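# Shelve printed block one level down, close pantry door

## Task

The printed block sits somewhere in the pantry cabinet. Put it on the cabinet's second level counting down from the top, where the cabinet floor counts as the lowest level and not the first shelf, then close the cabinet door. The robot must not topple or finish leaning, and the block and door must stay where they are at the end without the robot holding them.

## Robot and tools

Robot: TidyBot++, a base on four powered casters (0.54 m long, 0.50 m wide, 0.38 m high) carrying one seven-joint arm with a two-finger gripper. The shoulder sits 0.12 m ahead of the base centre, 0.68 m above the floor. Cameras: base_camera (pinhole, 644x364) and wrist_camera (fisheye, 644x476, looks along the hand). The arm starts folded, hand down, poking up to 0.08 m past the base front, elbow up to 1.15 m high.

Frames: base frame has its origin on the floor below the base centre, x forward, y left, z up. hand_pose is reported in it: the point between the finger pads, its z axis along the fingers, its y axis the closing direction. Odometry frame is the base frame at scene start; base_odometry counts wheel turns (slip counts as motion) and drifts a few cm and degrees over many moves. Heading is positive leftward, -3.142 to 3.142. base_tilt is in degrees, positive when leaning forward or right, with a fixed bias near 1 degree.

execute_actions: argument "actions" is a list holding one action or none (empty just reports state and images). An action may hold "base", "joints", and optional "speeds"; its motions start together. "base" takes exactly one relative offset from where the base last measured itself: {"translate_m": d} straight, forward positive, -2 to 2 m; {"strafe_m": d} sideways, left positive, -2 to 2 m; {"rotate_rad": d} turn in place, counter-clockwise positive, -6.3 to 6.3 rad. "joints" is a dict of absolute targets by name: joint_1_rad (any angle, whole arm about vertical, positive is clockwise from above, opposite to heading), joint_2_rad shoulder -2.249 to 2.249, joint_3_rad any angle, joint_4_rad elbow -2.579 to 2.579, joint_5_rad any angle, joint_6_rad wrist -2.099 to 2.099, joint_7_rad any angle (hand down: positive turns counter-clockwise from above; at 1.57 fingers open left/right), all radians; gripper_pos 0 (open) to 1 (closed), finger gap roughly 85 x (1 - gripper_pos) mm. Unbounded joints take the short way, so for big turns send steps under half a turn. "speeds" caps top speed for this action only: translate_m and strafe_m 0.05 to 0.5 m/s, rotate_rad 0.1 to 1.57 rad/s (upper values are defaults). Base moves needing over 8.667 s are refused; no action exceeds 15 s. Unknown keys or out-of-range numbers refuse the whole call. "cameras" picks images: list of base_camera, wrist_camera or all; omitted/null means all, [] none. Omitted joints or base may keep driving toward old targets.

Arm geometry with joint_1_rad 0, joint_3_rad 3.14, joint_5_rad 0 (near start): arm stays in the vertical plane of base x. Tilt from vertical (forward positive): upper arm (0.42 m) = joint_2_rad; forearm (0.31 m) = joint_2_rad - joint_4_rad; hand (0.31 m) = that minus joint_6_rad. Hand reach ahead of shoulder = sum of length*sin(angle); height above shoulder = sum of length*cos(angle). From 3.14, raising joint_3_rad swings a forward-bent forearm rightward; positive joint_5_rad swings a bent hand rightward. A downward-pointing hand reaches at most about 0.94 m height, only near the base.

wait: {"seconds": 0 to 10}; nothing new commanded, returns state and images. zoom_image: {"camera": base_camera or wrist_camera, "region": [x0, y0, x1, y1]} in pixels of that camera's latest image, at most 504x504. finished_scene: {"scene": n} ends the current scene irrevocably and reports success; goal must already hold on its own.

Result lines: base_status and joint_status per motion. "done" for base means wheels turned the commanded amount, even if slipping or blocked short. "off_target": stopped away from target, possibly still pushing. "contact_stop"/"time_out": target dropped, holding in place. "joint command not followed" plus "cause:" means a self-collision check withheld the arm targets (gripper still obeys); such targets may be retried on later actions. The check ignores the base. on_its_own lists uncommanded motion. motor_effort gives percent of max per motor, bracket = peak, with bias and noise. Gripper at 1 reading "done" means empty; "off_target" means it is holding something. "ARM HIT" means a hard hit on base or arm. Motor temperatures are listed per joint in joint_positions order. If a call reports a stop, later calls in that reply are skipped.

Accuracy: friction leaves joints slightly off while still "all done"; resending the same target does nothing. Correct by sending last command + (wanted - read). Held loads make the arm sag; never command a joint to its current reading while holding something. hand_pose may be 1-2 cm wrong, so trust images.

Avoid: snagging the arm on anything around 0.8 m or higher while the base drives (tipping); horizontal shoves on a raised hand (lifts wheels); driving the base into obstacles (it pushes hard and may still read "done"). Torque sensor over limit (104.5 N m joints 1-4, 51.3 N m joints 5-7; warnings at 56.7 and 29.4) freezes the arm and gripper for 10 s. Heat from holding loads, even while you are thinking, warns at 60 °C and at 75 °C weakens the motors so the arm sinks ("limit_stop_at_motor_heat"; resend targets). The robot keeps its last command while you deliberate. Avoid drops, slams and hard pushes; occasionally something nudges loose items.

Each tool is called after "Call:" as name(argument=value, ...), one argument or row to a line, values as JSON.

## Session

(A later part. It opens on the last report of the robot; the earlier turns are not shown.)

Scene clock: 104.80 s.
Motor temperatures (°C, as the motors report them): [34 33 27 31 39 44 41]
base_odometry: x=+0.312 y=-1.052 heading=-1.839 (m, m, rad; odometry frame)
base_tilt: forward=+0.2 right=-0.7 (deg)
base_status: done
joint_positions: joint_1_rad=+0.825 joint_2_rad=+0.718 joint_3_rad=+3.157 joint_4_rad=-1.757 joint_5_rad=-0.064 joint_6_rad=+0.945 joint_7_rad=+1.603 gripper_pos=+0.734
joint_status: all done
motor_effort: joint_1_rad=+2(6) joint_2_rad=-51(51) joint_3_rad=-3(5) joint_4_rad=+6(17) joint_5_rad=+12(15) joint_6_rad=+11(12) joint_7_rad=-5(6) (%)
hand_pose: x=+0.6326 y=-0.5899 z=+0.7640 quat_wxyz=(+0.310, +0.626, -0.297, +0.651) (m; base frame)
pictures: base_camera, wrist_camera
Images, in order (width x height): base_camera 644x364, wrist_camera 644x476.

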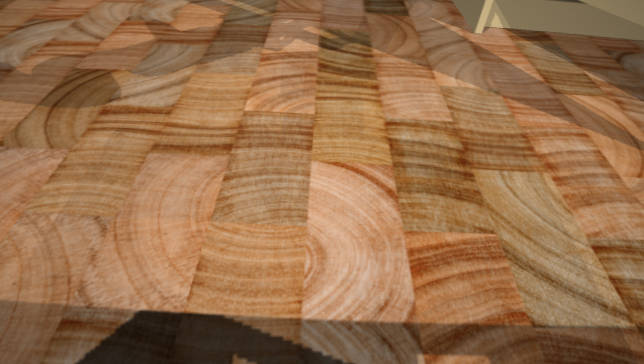

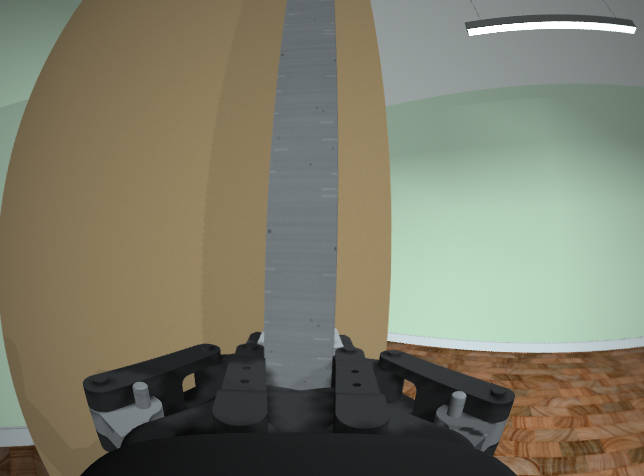

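Call:
execute_actions(
  actions=[
    {"base":{"translate_m":0.12},"joints":{"joint_1_rad":0.98},"speeds":{"translate_m":0.25}},
  ],
  cameras=[],
)

Call:
execute_actions(
  actions=[
    {"base":{"strafe_m":0.2},"joints":{"joint_1_rad":1.07},"speeds":{"strafe_m":0.25}},
  ],
  cameras=[],
)

Call:
execute_actions(
  actions=[
    {"base":{"translate_m":0.13},"joints":{"joint_1_rad":1.24},"speeds":{"translate_m":0.25}},
  ],
  cameras=[],
)

Call:
execute_actions(
  actions=[
    {"base":{"strafe_m":0.18},"joints":{"joint_1_rad":1.28},"speeds":{"strafe_m":0.25}},
  ],
  cameras=[],
)

Call:
execute_actions(
  actions=[
    {"base":{"translate_m":0.13},"joints":{"joint_1_rad":1.45},"speeds":{"translate_m":0.25}},
  ],
  cameras=[],
)

Call:
execute_actions(
  actions=[
    {"base":{"strafe_m":0.13},"speeds":{"strafe_m":0.15}},
  ],
)

Scene clock: 111.47 s.
Motor temperatures (°C, as the motors report them): [34 33 27 31 39 44 41]
base_odometry: x=+0.280 y=-1.167 heading=-1.839 (m, m, rad; odometry frame)
base_tilt: forward=+0.1 right=-0.7 (deg)
base_status: done
joint_positions: joint_1_rad=+0.993 joint_2_rad=+0.688 joint_3_rad=+3.150 joint_4_rad=-1.806 joint_5_rad=-0.014 joint_6_rad=+0.945 joint_7_rad=+1.591 gripper_pos=+0.734
joint_status: all done
motor_effort: joint_1_rad=-5(6) joint_2_rad=-39(51) joint_3_rad=-2(6) joint_4_rad=+20(21) joint_5_rad=-4(13) joint_6_rad=+7(12) joint_7_rad=+2(5) (%)
hand_pose: x=+0.5332 y=-0.6469 z=+0.7625 quat_wxyz=(+0.351, +0.615, -0.333, +0.622) (m; base frame)
pictures: none
No camera images: the call's "cameras" was empty. Leave "cameras" out to get every camera's image.

Scene clock: 113.17 s.
Motor temperatures (°C, as the motors report them): [34 33 27 31 39 44 41]
base_odometry: x=+0.473 y=-1.220 heading=-1.839 (m, m, rad; odometry frame)
base_tilt: forward=+0.2 right=-0.7 (deg)
base_status: done
joint_positions: joint_1_rad=+1.062 joint_2_rad=+0.713 joint_3_rad=+3.154 joint_4_rad=-1.765 joint_5_rad=-0.056 joint_6_rad=+0.945 joint_7_rad=+1.599 gripper_pos=+0.735
joint_status: all done
motor_effort: joint_1_rad=-1(5) joint_2_rad=-49(50) joint_3_rad=-3(5) joint_4_rad=+7(21) joint_5_rad=+12(14) joint_6_rad=+12(12) joint_7_rad=-5(5) (%)
hand_pose: x=+0.4818 y=-0.6904 z=+0.7637 quat_wxyz=(+0.382, +0.589, -0.367, +0.610) (m; base frame)
pictures: none
No camera images: the call's "cameras" was empty. Leave "cameras" out to get every camera's image.

Scene clock: 114.53 s.
Motor temperatures (°C, as the motors report them): [34 33 27 31 39 44 41]
base_odometry: x=+0.439 y=-1.346 heading=-1.839 (m, m, rad; odometry frame)
base_tilt: forward=+0.1 right=-0.7 (deg)
base_status: done
joint_positions: joint_1_rad=+1.251 joint_2_rad=+0.690 joint_3_rad=+3.154 joint_4_rad=-1.805 joint_5_rad=-0.001 joint_6_rad=+0.945 joint_7_rad=+1.583 gripper_pos=+0.738
joint_status: all done
motor_effort: joint_1_rad=-5(6) joint_2_rad=-38(50) joint_3_rad=-2(6) joint_4_rad=+20(21) joint_5_rad=-5(13) joint_6_rad=+6(12) joint_7_rad=+3(5) (%)
hand_pose: x=+0.3558 y=-0.7312 z=+0.7623 quat_wxyz=(+0.427, +0.569, -0.407, +0.573) (m; base frame)
pictures: none
No camera images: the call's "cameras" was empty. Leave "cameras" out to get every camera's image.

Scene clock: 116.17 s.
Motor temperatures (°C, as the motors report them): [34 33 27 31 39 44 41]
base_odometry: x=+0.612 y=-1.393 heading=-1.839 (m, m, rad; odometry frame)
base_tilt: forward=+0.1 right=-0.6 (deg)
base_status: done
joint_positions: joint_1_rad=+1.258 joint_2_rad=+0.726 joint_3_rad=+3.151 joint_4_rad=-1.743 joint_5_rad=-0.063 joint_6_rad=+0.944 joint_7_rad=+1.603 gripper_pos=+0.738
joint_status: all done
motor_effort: joint_1_rad=+5(7) joint_2_rad=-52(52) joint_3_rad=-1(3) joint_4_rad=+3(22) joint_5_rad=+14(15) joint_6_rad=+13(13) joint_7_rad=-5(6) (%)
hand_pose: x=+0.3421 y=-0.7536 z=+0.7640 quat_wxyz=(+0.442, +0.547, -0.423, +0.572) (m; base frame)
pictures: none
No camera images: the call's "cameras" was empty. Leave "cameras" out to get every camera's image.

Scene clock: 117.53 s.
Motor temperatures (°C, as the motors report them): [34 33 27 31 39 44 41]
base_odometry: x=+0.577 y=-1.519 heading=-1.839 (m, m, rad; odometry frame)
base_tilt: forward=+0.1 right=-0.7 (deg)
base_status: done
joint_positions: joint_1_rad=+1.450 joint_2_rad=+0.693 joint_3_rad=+3.149 joint_4_rad=-1.798 joint_5_rad=-0.016 joint_6_rad=+0.943 joint_7_rad=+1.592 gripper_pos=+0.740
joint_status: all done
motor_effort: joint_1_rad=-3(5) joint_2_rad=-39(53) joint_3_rad=+0(5) joint_4_rad=+18(19) joint_5_rad=-3(16) joint_6_rad=+6(13) joint_7_rad=+2(6) (%)
hand_pose: x=+0.2055 y=-0.7657 z=+0.7624 quat_wxyz=(+0.483, +0.523, -0.464, +0.527) (m; base frame)
pictures: none
No camera images: the call's "cameras" was empty. Leave "cameras" out to get every camera's image.

Scene clock: 119.13 s.
Motor temperatures (°C, as the motors report them): [34 33 27 31 39 44 41]
base_odometry: x=+0.702 y=-1.553 heading=-1.839 (m, m, rad; odometry frame)
base_tilt: forward=+0.1 right=-0.6 (deg)
base_status: done
joint_positions: joint_1_rad=+1.418 joint_2_rad=+0.733 joint_3_rad=+3.148 joint_4_rad=-1.732 joint_5_rad=-0.065 joint_6_rad=+0.943 joint_7_rad=+1.607 gripper_pos=+0.740
joint_status: not commanded
motor_effort: joint_1_rad=+6(9) joint_2_rad=-54(55) joint_3_rad=+0(2) joint_4_rad=+1(18) joint_5_rad=+15(15) joint_6_rad=+13(12) joint_7_rad=-6(7) (%)
hand_pose: x=+0.2209 y=-0.7826 z=+0.7642 quat_wxyz=(+0.487, +0.511, -0.464, +0.536) (m; base frame)
pictures: base_camera, wrist_camera
Images, in order (width x height): base_camera 644x364, wrist_camera 644x476.

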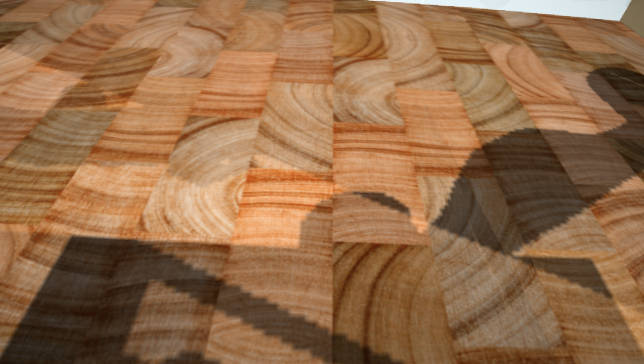

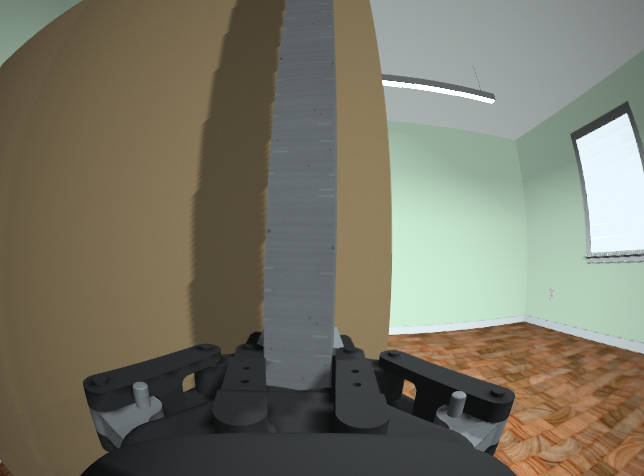

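Past 90°. Release and see.

Call:
execute_actions(
  actions=[
    {"joints":{"joint_1_rad":1.42,"gripper_pos":0.3}},
  ],
  cameras=["wrist_camera"],
)

Call:
wait(
  seconds=2,
)

Scene clock: 123.13 s.
Motor temperatures (°C, as the motors report them): [34 33 27 31 39 44 41]
base_odometry: x=+0.703 y=-1.553 heading=-1.839 (m, m, rad; odometry frame)
base_tilt: forward=+0.1 right=-0.6 (deg)
base_status: not commanded
joint_positions: joint_1_rad=+1.421 joint_2_rad=+0.701 joint_3_rad=+3.150 joint_4_rad=-1.806 joint_5_rad=-0.031 joint_6_rad=+0.943 joint_7_rad=+1.606 gripper_pos=+0.300
joint_status: all done
motor_effort: joint_1_rad=+0(5) joint_2_rad=-43(54) joint_3_rad=-1(4) joint_4_rad=+16(18) joint_5_rad=+0(16) joint_6_rad=+8(12) joint_7_rad=+0(7) (%)
hand_pose: x=+0.2231 y=-0.7619 z=+0.7522 quat_wxyz=(+0.477, +0.532, -0.462, +0.525) (m; base frame)
pictures: wrist_camera
Images, in order (width x height): wrist_camera 644x476.

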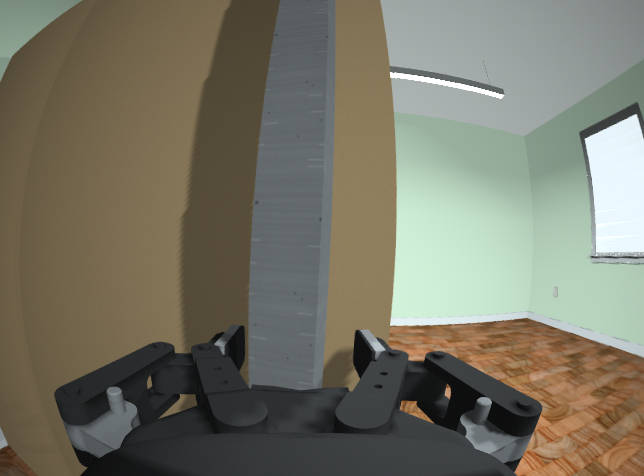

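Scene clock: 125.13 s.
Motor temperatures (°C, as the motors report them): [34 34 27 31 39 44 41]
base_odometry: x=+0.703 y=-1.553 heading=-1.839 (m, m, rad; odometry frame)
base_tilt: forward=+0.1 right=-0.7 (deg)
base_status: not commanded
joint_positions: joint_1_rad=+1.421 joint_2_rad=+0.701 joint_3_rad=+3.150 joint_4_rad=-1.806 joint_5_rad=-0.031 joint_6_rad=+0.943 joint_7_rad=+1.606 gripper_pos=+0.300
joint_status: all done
motor_effort: joint_1_rad=-1(5) joint_2_rad=-43(54) joint_3_rad=-1(4) joint_4_rad=+16(18) joint_5_rad=+0(16) joint_6_rad=+8(12) joint_7_rad=+0(7) (%)
hand_pose: x=+0.2231 y=-0.7619 z=+0.7522 quat_wxyz=(+0.477, +0.532, -0.462, +0.525) (m; base frame)
wait: 2.00 s; at rest by 0.27 s
pictures: base_camera, wrist_camera
Images, in order (width x height): base_camera 644x364, wrist_camera 644x476.

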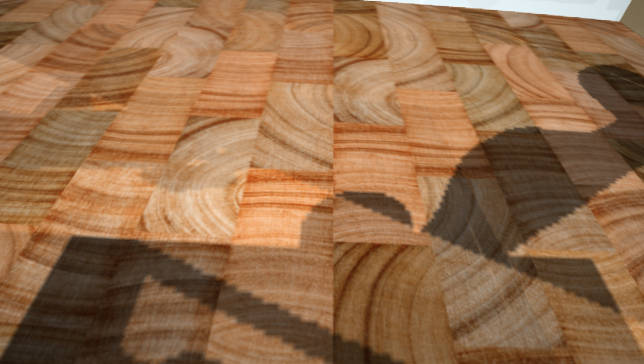

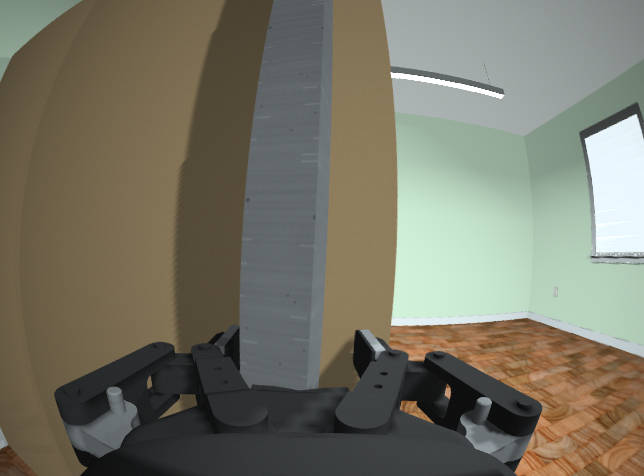

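Call:
execute_actions(
  actions=[
    {"joints":{"gripper_pos":0,"joint_2_rad":-0.38,"joint_4_rad":-2.5,"joint_6_rad":0.35}},
  ],
  cameras=["wrist_camera"],
)

Call:
execute_actions(
  actions=[
    {"base":{"translate_m":-0.5},"joints":{"joint_1_rad":0,"joint_5_rad":0.03,"joint_7_rad":1.55}},
  ],
  cameras=[],
)

Call:
execute_actions(
  actions=[
    {"base":{"strafe_m":-1.17}},
  ],
)

Scene clock: 131.53 s.
Motor temperatures (°C, as the motors report them): [34 34 27 31 39 44 41]
base_odometry: x=+0.703 y=-1.553 heading=-1.839 (m, m, rad; odometry frame)
base_tilt: forward=+0.1 right=-0.7 (deg)
base_status: not commanded
joint_positions: joint_1_rad=+1.421 joint_2_rad=-0.372 joint_3_rad=+3.150 joint_4_rad=-2.486 joint_5_rad=-0.031 joint_6_rad=+0.394 joint_7_rad=+1.606 gripper_pos=+0.000
joint_status: all done
motor_effort: joint_1_rad=-1(0) joint_2_rad=-7(45) joint_3_rad=+0(0) joint_4_rad=+21(22) joint_5_rad=+0(0) joint_6_rad=+8(8) joint_7_rad=+0(0) (%)
hand_pose: x=+0.1762 y=-0.4202 z=+0.8652 quat_wxyz=(+0.431, +0.571, -0.498, +0.489) (m; base frame)
pictures: wrist_camera
Images, in order (width x height): wrist_camera 644x476.

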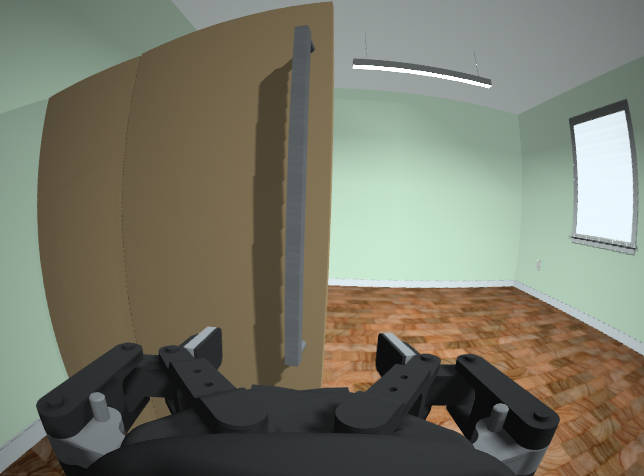

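Scene clock: 134.20 s.
Motor temperatures (°C, as the motors report them): [34 34 27 31 39 44 41]
base_odometry: x=+0.835 y=-1.071 heading=-1.839 (m, m, rad; odometry frame)
base_tilt: forward=+0.1 right=-0.7 (deg)
base_status: done
joint_positions: joint_1_rad=+0.015 joint_2_rad=-0.375 joint_3_rad=+3.150 joint_4_rad=-2.487 joint_5_rad=-0.005 joint_6_rad=+0.393 joint_7_rad=+1.572 gripper_pos=+0.000
joint_status: all done
motor_effort: joint_1_rad=+0(1) joint_2_rad=-7(7) joint_3_rad=+0(1) joint_4_rad=+21(21) joint_5_rad=+0(1) joint_6_rad=+8(9) joint_7_rad=+0(0) (%)
hand_pose: x=+0.5422 y=-0.0097 z=+0.8655 quat_wxyz=(+0.006, +0.757, -0.012, +0.653) (m; base frame)
pictures: none
No camera images: the call's "cameras" was empty. Leave "cameras" out to get every camera's image.

Scene clock: 137.90 s.
Motor temperatures (°C, as the motors report them): [34 33 27 31 39 44 41]
base_odometry: x=-0.293 y=-0.760 heading=-1.839 (m, m, rad; odometry frame)
base_tilt: forward=+0.1 right=-0.7 (deg)
base_status: done
joint_positions: joint_1_rad=+0.015 joint_2_rad=-0.375 joint_3_rad=+3.150 joint_4_rad=-2.487 joint_5_rad=-0.003 joint_6_rad=+0.393 joint_7_rad=+1.572 gripper_pos=+0.000
joint_status: not commanded
motor_effort: joint_1_rad=+1(1) joint_2_rad=-7(7) joint_3_rad=+0(2) joint_4_rad=+21(21) joint_5_rad=+0(0) joint_6_rad=+8(8) joint_7_rad=+0(0) (%)
hand_pose: x=+0.5422 y=-0.0094 z=+0.8654 quat_wxyz=(+0.006, +0.757, -0.011, +0.653) (m; base frame)
pictures: base_camera, wrist_camera
Images, in order (width x height): base_camera 644x364, wrist_camera 644x476.

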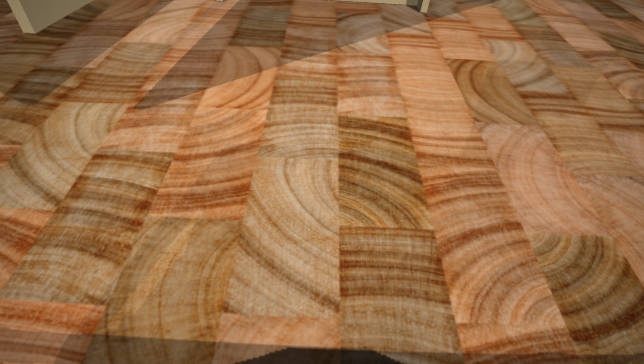

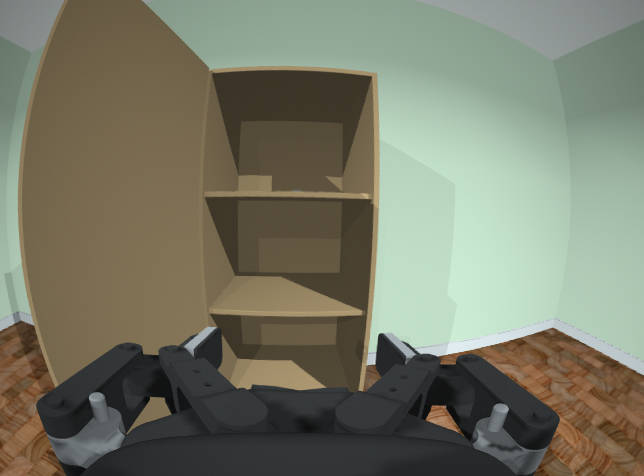

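Call:
execute_actions(
  actions=[
    {"base":{"translate_m":0.3},"joints":{"joint_1_rad":-0.015,"joint_2_rad":0.2,"joint_4_rad":-1.1,"joint_6_rad":-0.6}},
  ],
)

Scene clock: 144.87 s.
Motor temperatures (°C, as the motors report them): [34 33 27 31 39 44 41]
base_odometry: x=-0.372 y=-1.050 heading=-1.839 (m, m, rad; odometry frame)
base_tilt: forward=+0.1 right=-0.7 (deg)
base_status: done
joint_positions: joint_1_rad=+0.004 joint_2_rad=+0.186 joint_3_rad=+3.150 joint_4_rad=-1.115 joint_5_rad=-0.003 joint_6_rad=-0.555 joint_7_rad=+1.572 gripper_pos=+0.000
joint_status: all done
motor_effort: joint_1_rad=+0(1) joint_2_rad=-31(32) joint_3_rad=-1(0) joint_4_rad=+23(23) joint_5_rad=+0(1) joint_6_rad=+8(9) joint_7_rad=+0(1) (%)
hand_pose: x=+0.7985 y=-0.0062 z=+1.0915 quat_wxyz=(+0.003, +0.800, -0.005, +0.599) (m; base frame)
pictures: base_camera, wrist_camera
Images, in order (width x height): base_camera 644x364, wrist_camera 644x476.

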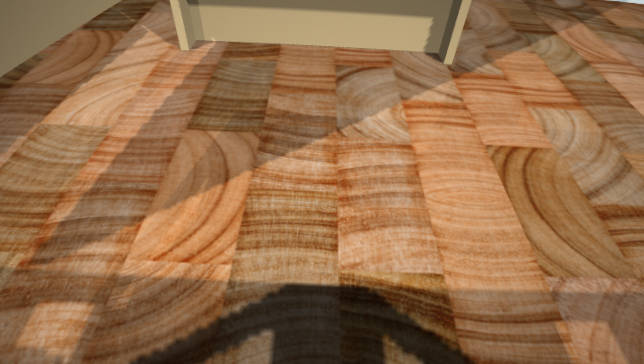

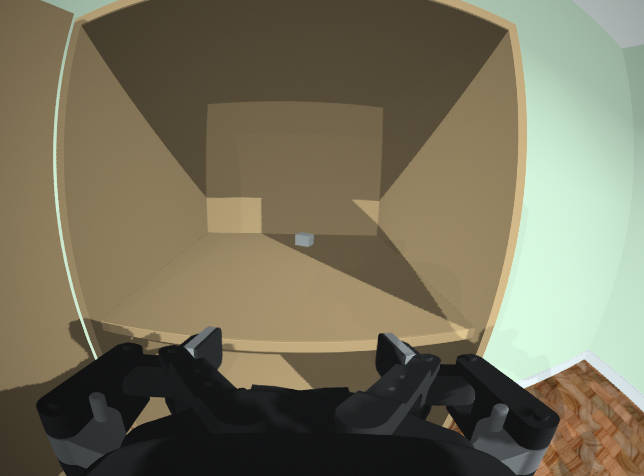

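Call:
execute_actions(
  actions=[
    {"base":{"translate_m":0.45},"joints":{"joint_4_rad":-1.25,"joint_6_rad":-0.55},"speeds":{"translate_m":0.3}},
  ],
)

Scene clock: 151.20 s.
Motor temperatures (°C, as the motors report them): [34 33 27 31 39 44 41]
base_odometry: x=-0.492 y=-1.484 heading=-1.840 (m, m, rad; odometry frame)
base_tilt: forward=+0.2 right=-0.7 (deg)
base_status: done
joint_positions: joint_1_rad=+0.004 joint_2_rad=+0.201 joint_3_rad=+3.150 joint_4_rad=-1.241 joint_5_rad=-0.003 joint_6_rad=-0.555 joint_7_rad=+1.572 gripper_pos=+0.000
joint_status: all done
motor_effort: joint_1_rad=+0(1) joint_2_rad=-32(35) joint_3_rad=+0(1) joint_4_rad=+24(24) joint_5_rad=-1(1) joint_6_rad=+7(8) joint_7_rad=+0(0) (%)
hand_pose: x=+0.7984 y=-0.0059 z=+1.0054 quat_wxyz=(+0.003, +0.841, -0.005, +0.541) (m; base frame)
pictures: base_camera, wrist_camera
Images, in order (width x height): base_camera 644x364, wrist_camera 644x476.

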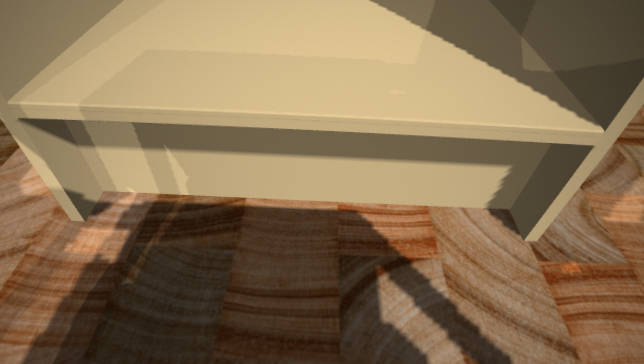

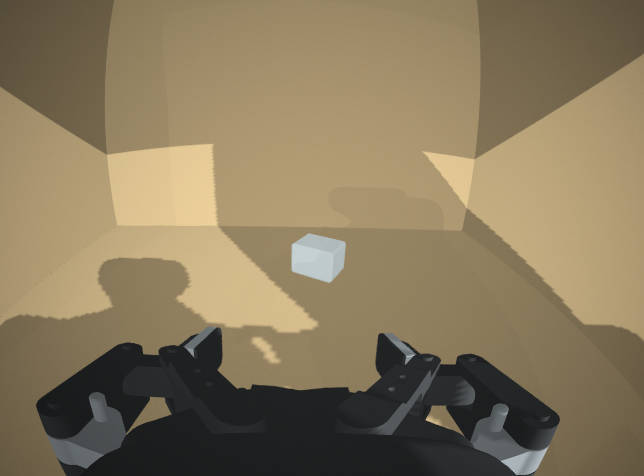

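Call:
execute_actions(
  actions=[
    {"base":{"translate_m":0.08},"joints":{"joint_1_rad":0.045},"speeds":{"translate_m":0.15}},
  ],
  cameras=["wrist_camera"],
)

Scene clock: 157.20 s.
Motor temperatures (°C, as the motors report them): [34 33 27 31 39 44 41]
base_odometry: x=-0.513 y=-1.561 heading=-1.840 (m, m, rad; odometry frame)
base_tilt: forward=+0.2 right=-0.7 (deg)
base_status: done
joint_positions: joint_1_rad=+0.037 joint_2_rad=+0.201 joint_3_rad=+3.150 joint_4_rad=-1.241 joint_5_rad=-0.003 joint_6_rad=-0.555 joint_7_rad=+1.572 gripper_pos=+0.000
joint_status: all done
motor_effort: joint_1_rad=+1(2) joint_2_rad=-32(35) joint_3_rad=+1(1) joint_4_rad=+23(24) joint_5_rad=-1(1) joint_6_rad=+8(8) joint_7_rad=-1(1) (%)
hand_pose: x=+0.7976 y=-0.0284 z=+1.0058 quat_wxyz=(+0.012, +0.840, -0.019, +0.541) (m; base frame)
pictures: wrist_camera
Images, in order (width x height): wrist_camera 644x476.

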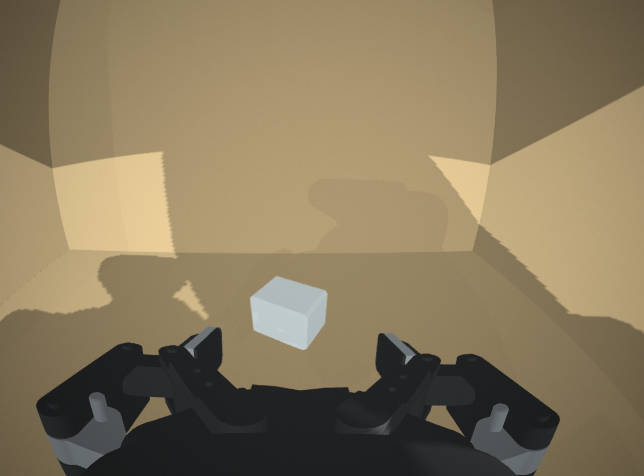

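Call:
execute_actions(
  actions=[
    {"base":{"translate_m":0.055},"joints":{"joint_4_rad":-1.28},"speeds":{"translate_m":0.1}},
  ],
  cameras=["wrist_camera"],
)

Call:
execute_actions(
  actions=[
    {"joints":{"gripper_pos":1}},
  ],
  cameras=["wrist_camera"],
)

Scene clock: 162.50 s.
Motor temperatures (°C, as the motors report them): [34 33 27 31 39 44 41]
base_odometry: x=-0.528 y=-1.614 heading=-1.840 (m, m, rad; odometry frame)
base_tilt: forward=+0.1 right=-0.7 (deg)
base_status: done
joint_positions: joint_1_rad=+0.037 joint_2_rad=+0.193 joint_3_rad=+3.150 joint_4_rad=-1.261 joint_5_rad=-0.002 joint_6_rad=-0.555 joint_7_rad=+1.572 gripper_pos=+0.000
joint_status: all done
motor_effort: joint_1_rad=+0(1) joint_2_rad=-29(33) joint_3_rad=+0(1) joint_4_rad=+21(24) joint_5_rad=-1(2) joint_6_rad=+7(8) joint_7_rad=+0(1) (%)
hand_pose: x=+0.7935 y=-0.0285 z=+0.9992 quat_wxyz=(+0.012, +0.844, -0.019, +0.536) (m; base frame)
pictures: wrist_camera
Images, in order (width x height): wrist_camera 644x476.

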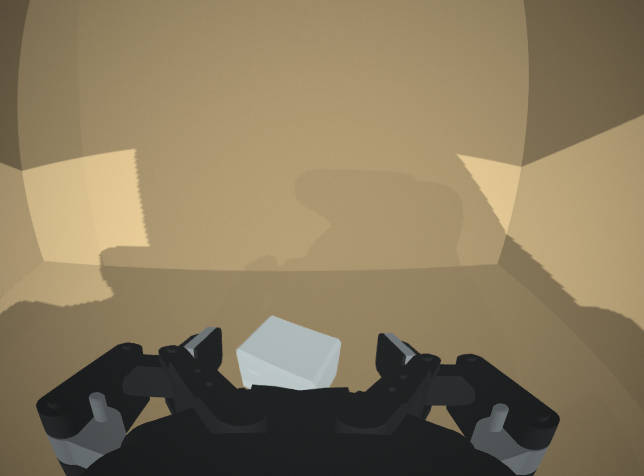

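Scene clock: 163.60 s.
Motor temperatures (°C, as the motors report them): [34 33 27 31 39 44 41]
base_odometry: x=-0.528 y=-1.614 heading=-1.840 (m, m, rad; odometry frame)
base_tilt: forward=+0.1 right=-0.7 (deg)
base_status: not commanded
joint_positions: joint_1_rad=+0.037 joint_2_rad=+0.187 joint_3_rad=+3.150 joint_4_rad=-1.261 joint_5_rad=+0.001 joint_6_rad=-0.555 joint_7_rad=+1.572 gripper_pos=+0.519
joint_status: gripper_pos off_target (ended at +0.519, target +1.000)
motor_effort: joint_1_rad=+0(2) joint_2_rad=-28(30) joint_3_rad=-1(1) joint_4_rad=+20(22) joint_5_rad=-1(2) joint_6_rad=+6(7) joint_7_rad=+0(1) (%)
hand_pose: x=+0.7914 y=-0.0289 z=+1.0036 quat_wxyz=(+0.014, +0.842, -0.018, +0.539) (m; base frame)
pictures: wrist_camera
Images, in order (width x height): wrist_camera 644x476.

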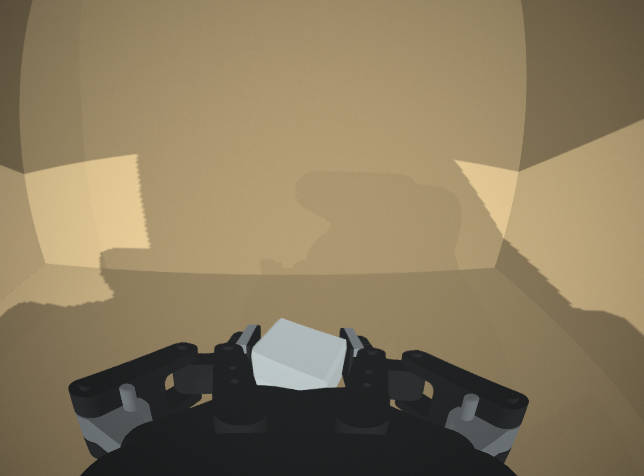

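Call:
execute_actions(
  actions=[
    {"joints":{"joint_4_rad":-1.19}},
  ],
  cameras=[],
)

Call:
execute_actions(
  actions=[
    {"base":{"translate_m":-0.63},"speeds":{"translate_m":0.35}},
  ],
  cameras=[],
)

Call:
execute_actions(
  actions=[
    {"joints":{"joint_2_rad":0.7,"joint_4_rad":-1.76,"joint_6_rad":0.5}},
  ],
  cameras=["wrist_camera"],
)

Scene clock: 170.00 s.
Motor temperatures (°C, as the motors report them): [34 33 27 31 39 44 41]
base_odometry: x=-0.528 y=-1.614 heading=-1.840 (m, m, rad; odometry frame)
base_tilt: forward=+0.1 right=-0.7 (deg)
base_status: not commanded
joint_positions: joint_1_rad=+0.037 joint_2_rad=+0.197 joint_3_rad=+3.150 joint_4_rad=-1.202 joint_5_rad=+0.001 joint_6_rad=-0.555 joint_7_rad=+1.572 gripper_pos=+0.519
joint_status: all done
motor_effort: joint_1_rad=-1(0) joint_2_rad=-31(34) joint_3_rad=+0(1) joint_4_rad=+23(25) joint_5_rad=-1(1) joint_6_rad=+8(8) joint_7_rad=-1(1) (%)
hand_pose: x=+0.7992 y=-0.0291 z=+1.0318 quat_wxyz=(+0.014, +0.829, -0.018, +0.559) (m; base frame)
pictures: none
No camera images: the call's "cameras" was empty. Leave "cameras" out to get every camera's image.

Scene clock: 172.97 s.
Motor temperatures (°C, as the motors report them): [34 33 27 31 39 44 41]
base_odometry: x=-0.361 y=-1.007 heading=-1.840 (m, m, rad; odometry frame)
base_tilt: forward=+0.1 right=-0.7 (deg)
base_status: done
joint_positions: joint_1_rad=+0.037 joint_2_rad=+0.200 joint_3_rad=+3.150 joint_4_rad=-1.202 joint_5_rad=+0.001 joint_6_rad=-0.555 joint_7_rad=+1.572 gripper_pos=+0.519
joint_status: not commanded
motor_effort: joint_1_rad=+0(3) joint_2_rad=-31(36) joint_3_rad=+1(2) joint_4_rad=+23(24) joint_5_rad=-1(0) joint_6_rad=+8(8) joint_7_rad=-1(0) (%)
hand_pose: x=+0.8005 y=-0.0293 z=+1.0299 quat_wxyz=(+0.014, +0.829, -0.018, +0.558) (m; base frame)
pictures: none
No camera images: the call's "cameras" was empty. Leave "cameras" out to get every camera's image.

Scene clock: 174.93 s.
Motor temperatures (°C, as the motors report them): [34 33 27 31 39 44 41]
base_odometry: x=-0.361 y=-1.007 heading=-1.840 (m, m, rad; odometry frame)
base_tilt: forward=+0.2 right=-0.7 (deg)
base_status: not commanded
joint_positions: joint_1_rad=+0.037 joint_2_rad=+0.703 joint_3_rad=+3.150 joint_4_rad=-1.751 joint_5_rad=+0.001 joint_6_rad=+0.456 joint_7_rad=+1.572 gripper_pos=+0.519
joint_status: all done
motor_effort: joint_1_rad=+0(0) joint_2_rad=-44(49) joint_3_rad=-1(0) joint_4_rad=+16(24) joint_5_rad=-1(1) joint_6_rad=+8(8) joint_7_rad=-1(0) (%)
hand_pose: x=+0.8731 y=-0.0319 z=+0.6307 quat_wxyz=(+0.014, +0.841, -0.016, +0.541) (m; base frame)
pictures: wrist_camera
Images, in order (width x height): wrist_camera 644x476.

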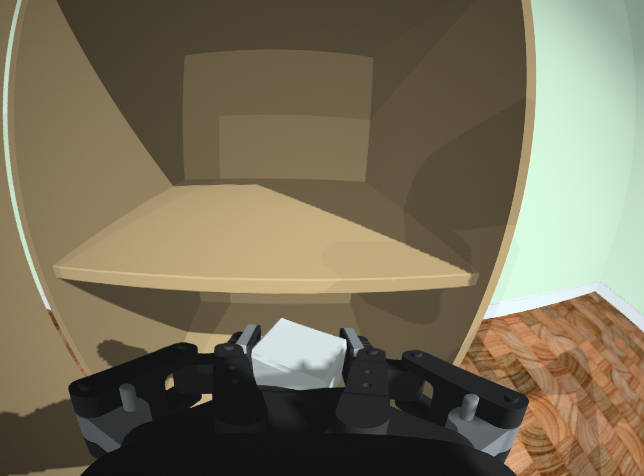

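Call:
execute_actions(
  actions=[
    {"base":{"translate_m":0.3},"speeds":{"translate_m":0.25}},
  ],
  cameras=[],
)

Call:
execute_actions(
  actions=[
    {"joints":{"joint_2_rad":0.76}},
  ],
  cameras=["wrist_camera"],
)

Scene clock: 179.83 s.
Motor temperatures (°C, as the motors report them): [34 33 27 31 39 44 41]
base_odometry: x=-0.441 y=-1.296 heading=-1.841 (m, m, rad; odometry frame)
base_tilt: forward=+0.2 right=-0.7 (deg)
base_status: done
joint_positions: joint_1_rad=+0.037 joint_2_rad=+0.703 joint_3_rad=+3.150 joint_4_rad=-1.753 joint_5_rad=+0.001 joint_6_rad=+0.457 joint_7_rad=+1.572 gripper_pos=+0.519
joint_status: not commanded
motor_effort: joint_1_rad=+0(2) joint_2_rad=-43(46) joint_3_rad=+0(2) joint_4_rad=+16(18) joint_5_rad=+0(1) joint_6_rad=+8(8) joint_7_rad=-1(0) (%)
hand_pose: x=+0.8725 y=-0.0319 z=+0.6303 quat_wxyz=(+0.014, +0.841, -0.016, +0.541) (m; base frame)
pictures: none
No camera images: the call's "cameras" was empty. Leave "cameras" out to get every camera's image.

Scene clock: 180.60 s.
Motor temperatures (°C, as the motors report them): [34 33 27 31 39 44 41]
base_odometry: x=-0.441 y=-1.296 heading=-1.841 (m, m, rad; odometry frame)
base_tilt: forward=+0.1 right=-0.7 (deg)
base_status: not commanded
joint_positions: joint_1_rad=+0.037 joint_2_rad=+0.726 joint_3_rad=+3.150 joint_4_rad=-1.752 joint_5_rad=+0.001 joint_6_rad=+0.470 joint_7_rad=+1.572 gripper_pos=+0.519
joint_status: all done
motor_effort: joint_1_rad=+0(0) joint_2_rad=-40(43) joint_3_rad=-1(0) joint_4_rad=+13(16) joint_5_rad=+0(0) joint_6_rad=+6(8) joint_7_rad=+0(0) (%)
hand_pose: x=+0.8734 y=-0.0319 z=+0.6170 quat_wxyz=(+0.014, +0.843, -0.016, +0.537) (m; base frame)
pictures: wrist_camera
Images, in order (width x height): wrist_camera 644x476.

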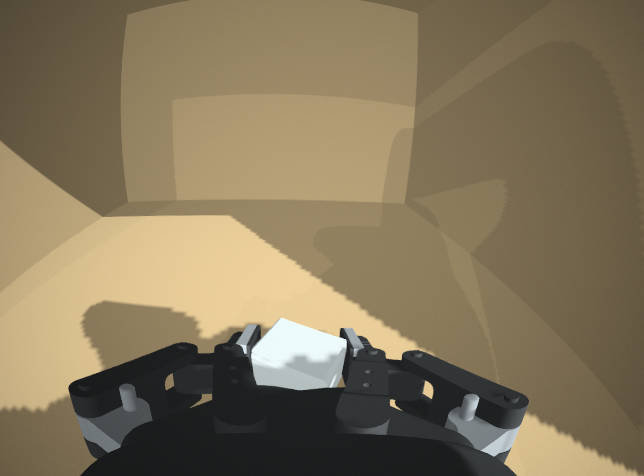

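Call:
execute_actions(
  actions=[
    {"joints":{"joint_2_rad":0.72,"gripper_pos":0}},
  ],
  cameras=[],
)

Call:
execute_actions(
  actions=[
    {"base":{"translate_m":-0.55},"joints":{"joint_2_rad":0.68}},
  ],
  cameras=["wrist_camera"],
)

Call:
execute_actions(
  actions=[
    {"joints":{"joint_1_rad":0,"joint_2_rad":-0.38,"joint_4_rad":-2.5,"joint_6_rad":0.4,"gripper_pos":1}},
  ],
  cameras=[],
)

Call:
execute_actions(
  actions=[
    {"base":{"strafe_m":0.72}},
  ],
)

Scene clock: 188.87 s.
Motor temperatures (°C, as the motors report them): [34 33 27 31 39 44 41]
base_odometry: x=-0.441 y=-1.296 heading=-1.841 (m, m, rad; odometry frame)
base_tilt: forward=+0.1 right=-0.7 (deg)
base_status: not commanded
joint_positions: joint_1_rad=+0.037 joint_2_rad=+0.724 joint_3_rad=+3.150 joint_4_rad=-1.752 joint_5_rad=+0.001 joint_6_rad=+0.470 joint_7_rad=+1.572 gripper_pos=+0.000
joint_status: all done
motor_effort: joint_1_rad=+1(1) joint_2_rad=-44(45) joint_3_rad=+0(1) joint_4_rad=+16(16) joint_5_rad=+0(1) joint_6_rad=+8(8) joint_7_rad=+0(0) (%)
hand_pose: x=+0.8734 y=-0.0319 z=+0.6182 quat_wxyz=(+0.014, +0.843, -0.016, +0.537) (m; base frame)
pictures: none
No camera images: the call's "cameras" was empty. Leave "cameras" out to get every camera's image.

Scene clock: 191.47 s.
Motor temperatures (°C, as the motors report them): [34 33 27 31 39 44 41]
base_odometry: x=-0.294 y=-0.766 heading=-1.841 (m, m, rad; odometry frame)
base_tilt: forward=+0.1 right=-0.7 (deg)
base_status: done
joint_positions: joint_1_rad=+0.038 joint_2_rad=+0.687 joint_3_rad=+3.150 joint_4_rad=-1.755 joint_5_rad=+0.001 joint_6_rad=+0.470 joint_7_rad=+1.572 gripper_pos=+0.000
joint_status: all done
motor_effort: joint_1_rad=+0(2) joint_2_rad=-44(47) joint_3_rad=-1(2) joint_4_rad=+17(18) joint_5_rad=+0(0) joint_6_rad=+8(8) joint_7_rad=+0(1) (%)
hand_pose: x=+0.8741 y=-0.0321 z=+0.6446 quat_wxyz=(+0.015, +0.834, -0.016, +0.552) (m; base frame)
pictures: wrist_camera
Images, in order (width x height): wrist_camera 644x476.

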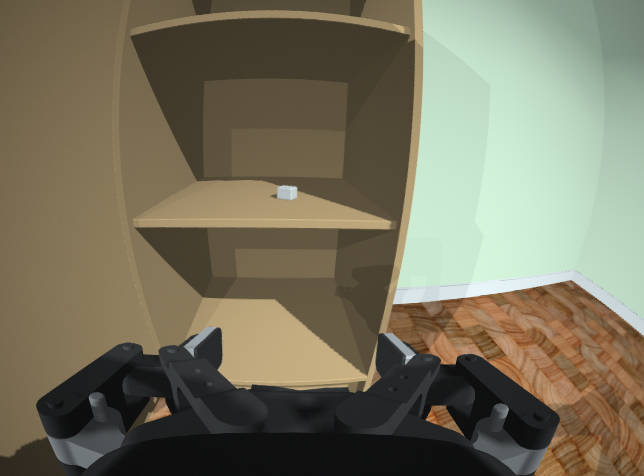

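Scene clock: 193.80 s.
Motor temperatures (°C, as the motors report them): [34 33 27 31 39 44 41]
base_odometry: x=-0.294 y=-0.766 heading=-1.841 (m, m, rad; odometry frame)
base_tilt: forward=+0.1 right=-0.7 (deg)
base_status: not commanded
joint_positions: joint_1_rad=+0.020 joint_2_rad=-0.372 joint_3_rad=+3.150 joint_4_rad=-2.486 joint_5_rad=+0.001 joint_6_rad=+0.445 joint_7_rad=+1.572 gripper_pos=+0.999
joint_status: all done
motor_effort: joint_1_rad=+2(0) joint_2_rad=-7(45) joint_3_rad=+0(0) joint_4_rad=+22(22) joint_5_rad=+0(1) joint_6_rad=+8(9) joint_7_rad=+0(0) (%)
hand_pose: x=+0.5449 y=-0.0109 z=+0.8813 quat_wxyz=(+0.009, +0.741, -0.010, +0.672) (m; base frame)
pictures: none
No camera images: the call's "cameras" was empty. Leave "cameras" out to get every camera's image.

Scene clock: 196.60 s.
Motor temperatures (°C, as the motors report them): [34 33 27 31 39 44 41]
base_odometry: x=+0.400 y=-0.957 heading=-1.841 (m, m, rad; odometry frame)
base_tilt: forward=+0.1 right=-0.7 (deg)
base_status: done
joint_positions: joint_1_rad=+0.016 joint_2_rad=-0.372 joint_3_rad=+3.150 joint_4_rad=-2.486 joint_5_rad=+0.001 joint_6_rad=+0.445 joint_7_rad=+1.572 gripper_pos=+0.999
joint_status: not commanded
motor_effort: joint_1_rad=+0(0) joint_2_rad=-7(7) joint_3_rad=+1(2) joint_4_rad=+21(21) joint_5_rad=-1(0) joint_6_rad=+8(8) joint_7_rad=+0(0) (%)
hand_pose: x=+0.5449 y=-0.0095 z=+0.8809 quat_wxyz=(+0.007, +0.741, -0.009, +0.672) (m; base frame)
pictures: base_camera, wrist_camera
Images, in order (width x height): base_camera 644x364, wrist_camera 644x476.

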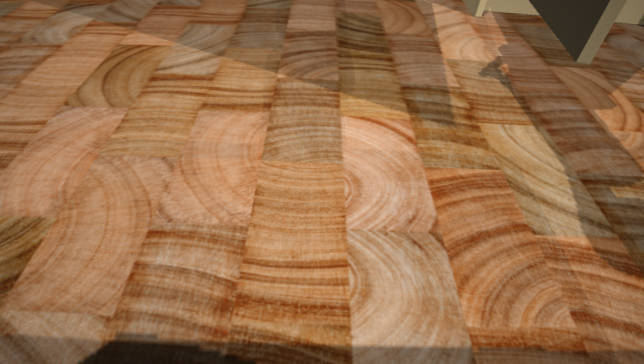

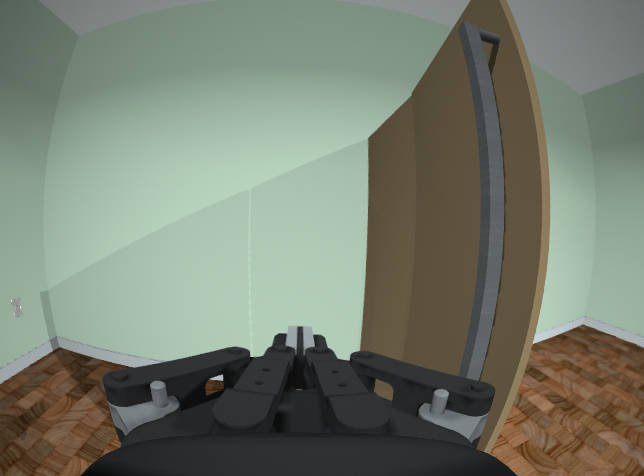

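Call:
execute_actions(
  actions=[
    {"joints":{"joint_1_rad":0.15,"joint_2_rad":1.2,"joint_4_rad":-1.7,"joint_6_rad":1.33}},
  ],
  cameras=[],
)

Call:
execute_actions(
  actions=[
    {"base":{"strafe_m":-0.6},"speeds":{"strafe_m":0.12}},
  ],
)

Scene clock: 208.77 s.
Motor temperatures (°C, as the motors report them): [34 33 27 31 39 44 41]
base_odometry: x=+0.400 y=-0.957 heading=-1.841 (m, m, rad; odometry frame)
base_tilt: forward=+0.1 right=-0.7 (deg)
base_status: not commanded
joint_positions: joint_1_rad=+0.132 joint_2_rad=+1.196 joint_3_rad=+3.150 joint_4_rad=-1.718 joint_5_rad=+0.001 joint_6_rad=+1.284 joint_7_rad=+1.572 gripper_pos=+0.999
joint_status: all done
motor_effort: joint_1_rad=+0(2) joint_2_rad=-48(50) joint_3_rad=-1(1) joint_4_rad=+10(21) joint_5_rad=+0(0) joint_6_rad=+8(8) joint_7_rad=+0(0) (%)
hand_pose: x=+0.8854 y=-0.1037 z=+0.5113 quat_wxyz=(+0.049, +0.726, -0.046, +0.684) (m; base frame)
pictures: none
No camera images: the call's "cameras" was empty. Leave "cameras" out to get every camera's image.

Scene clock: 214.37 s.
Motor temperatures (°C, as the motors report them): [34 33 27 31 39 44 41]
base_odometry: x=-0.178 y=-0.797 heading=-1.841 (m, m, rad; odometry frame)
base_tilt: forward=+0.2 right=-0.6 (deg)
base_status: done
joint_positions: joint_1_rad=+0.147 joint_2_rad=+1.196 joint_3_rad=+3.146 joint_4_rad=-1.716 joint_5_rad=+0.015 joint_6_rad=+1.285 joint_7_rad=+1.572 gripper_pos=+0.999
joint_status: not commanded
motor_effort: joint_1_rad=+0(7) joint_2_rad=-48(49) joint_3_rad=-1(3) joint_4_rad=+10(11) joint_5_rad=+0(4) joint_6_rad=+9(9) joint_7_rad=+0(1) (%)
hand_pose: x=+0.8852 y=-0.1094 z=+0.5125 quat_wxyz=(+0.049, +0.725, -0.046, +0.685) (m; base frame)
pictures: base_camera, wrist_camera
Images, in order (width x height): base_camera 644x364, wrist_camera 644x476.

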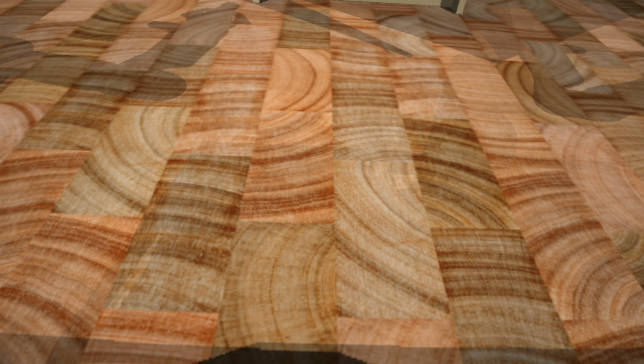

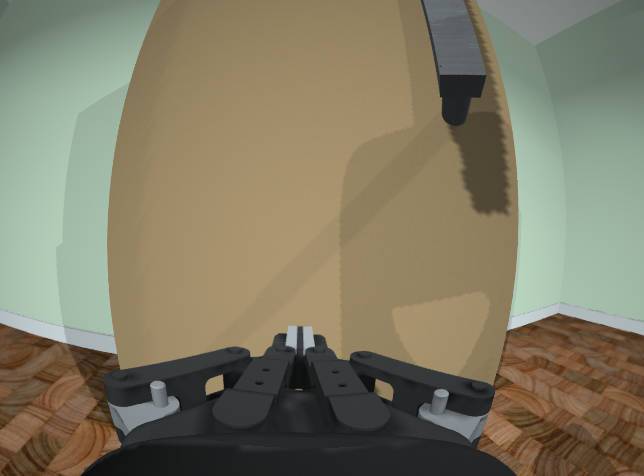

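Call:
execute_actions(
  actions=[],
)

Scene clock: 216.33 s.
Motor temperatures (°C, as the motors report them): [34 33 27 31 39 44 41]
base_odometry: x=-0.178 y=-0.797 heading=-1.841 (m, m, rad; odometry frame)
base_tilt: forward=+0.2 right=-0.7 (deg)
base_status: done
joint_positions: joint_1_rad=+0.147 joint_2_rad=+1.196 joint_3_rad=+3.146 joint_4_rad=-1.716 joint_5_rad=+0.015 joint_6_rad=+1.285 joint_7_rad=+1.572 gripper_pos=+0.999
joint_status: not commanded
motor_effort: joint_1_rad=+1(7) joint_2_rad=-48(49) joint_3_rad=+0(3) joint_4_rad=+9(11) joint_5_rad=-1(4) joint_6_rad=+8(9) joint_7_rad=-1(1) (%)
hand_pose: x=+0.8852 y=-0.1094 z=+0.5125 quat_wxyz=(+0.049, +0.725, -0.046, +0.685) (m; base frame)
pictures: base_camera, wrist_camera
Images, in order (width x height): base_camera 644x364, wrist_camera 644x476.

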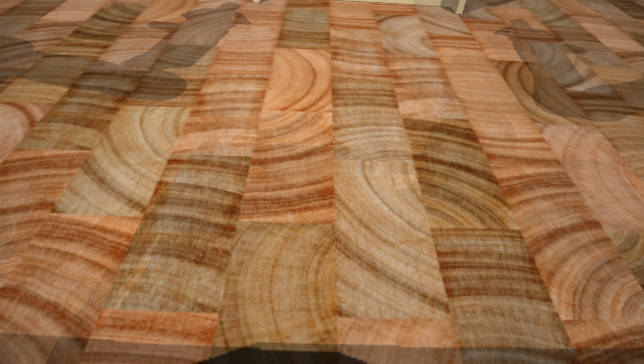

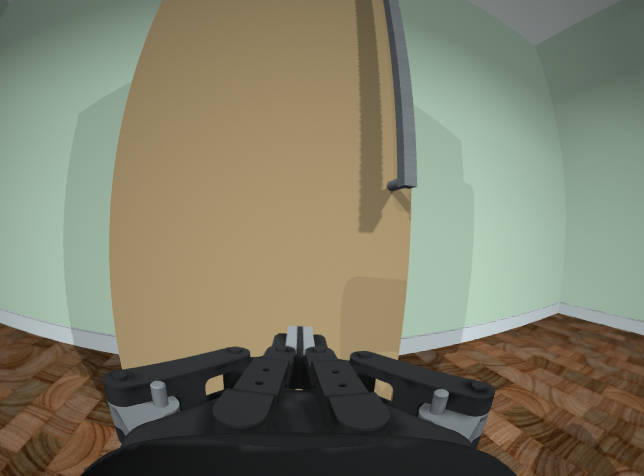

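Call:
finished_scene(
  scene=1,
)

The scene is finished: the task was done.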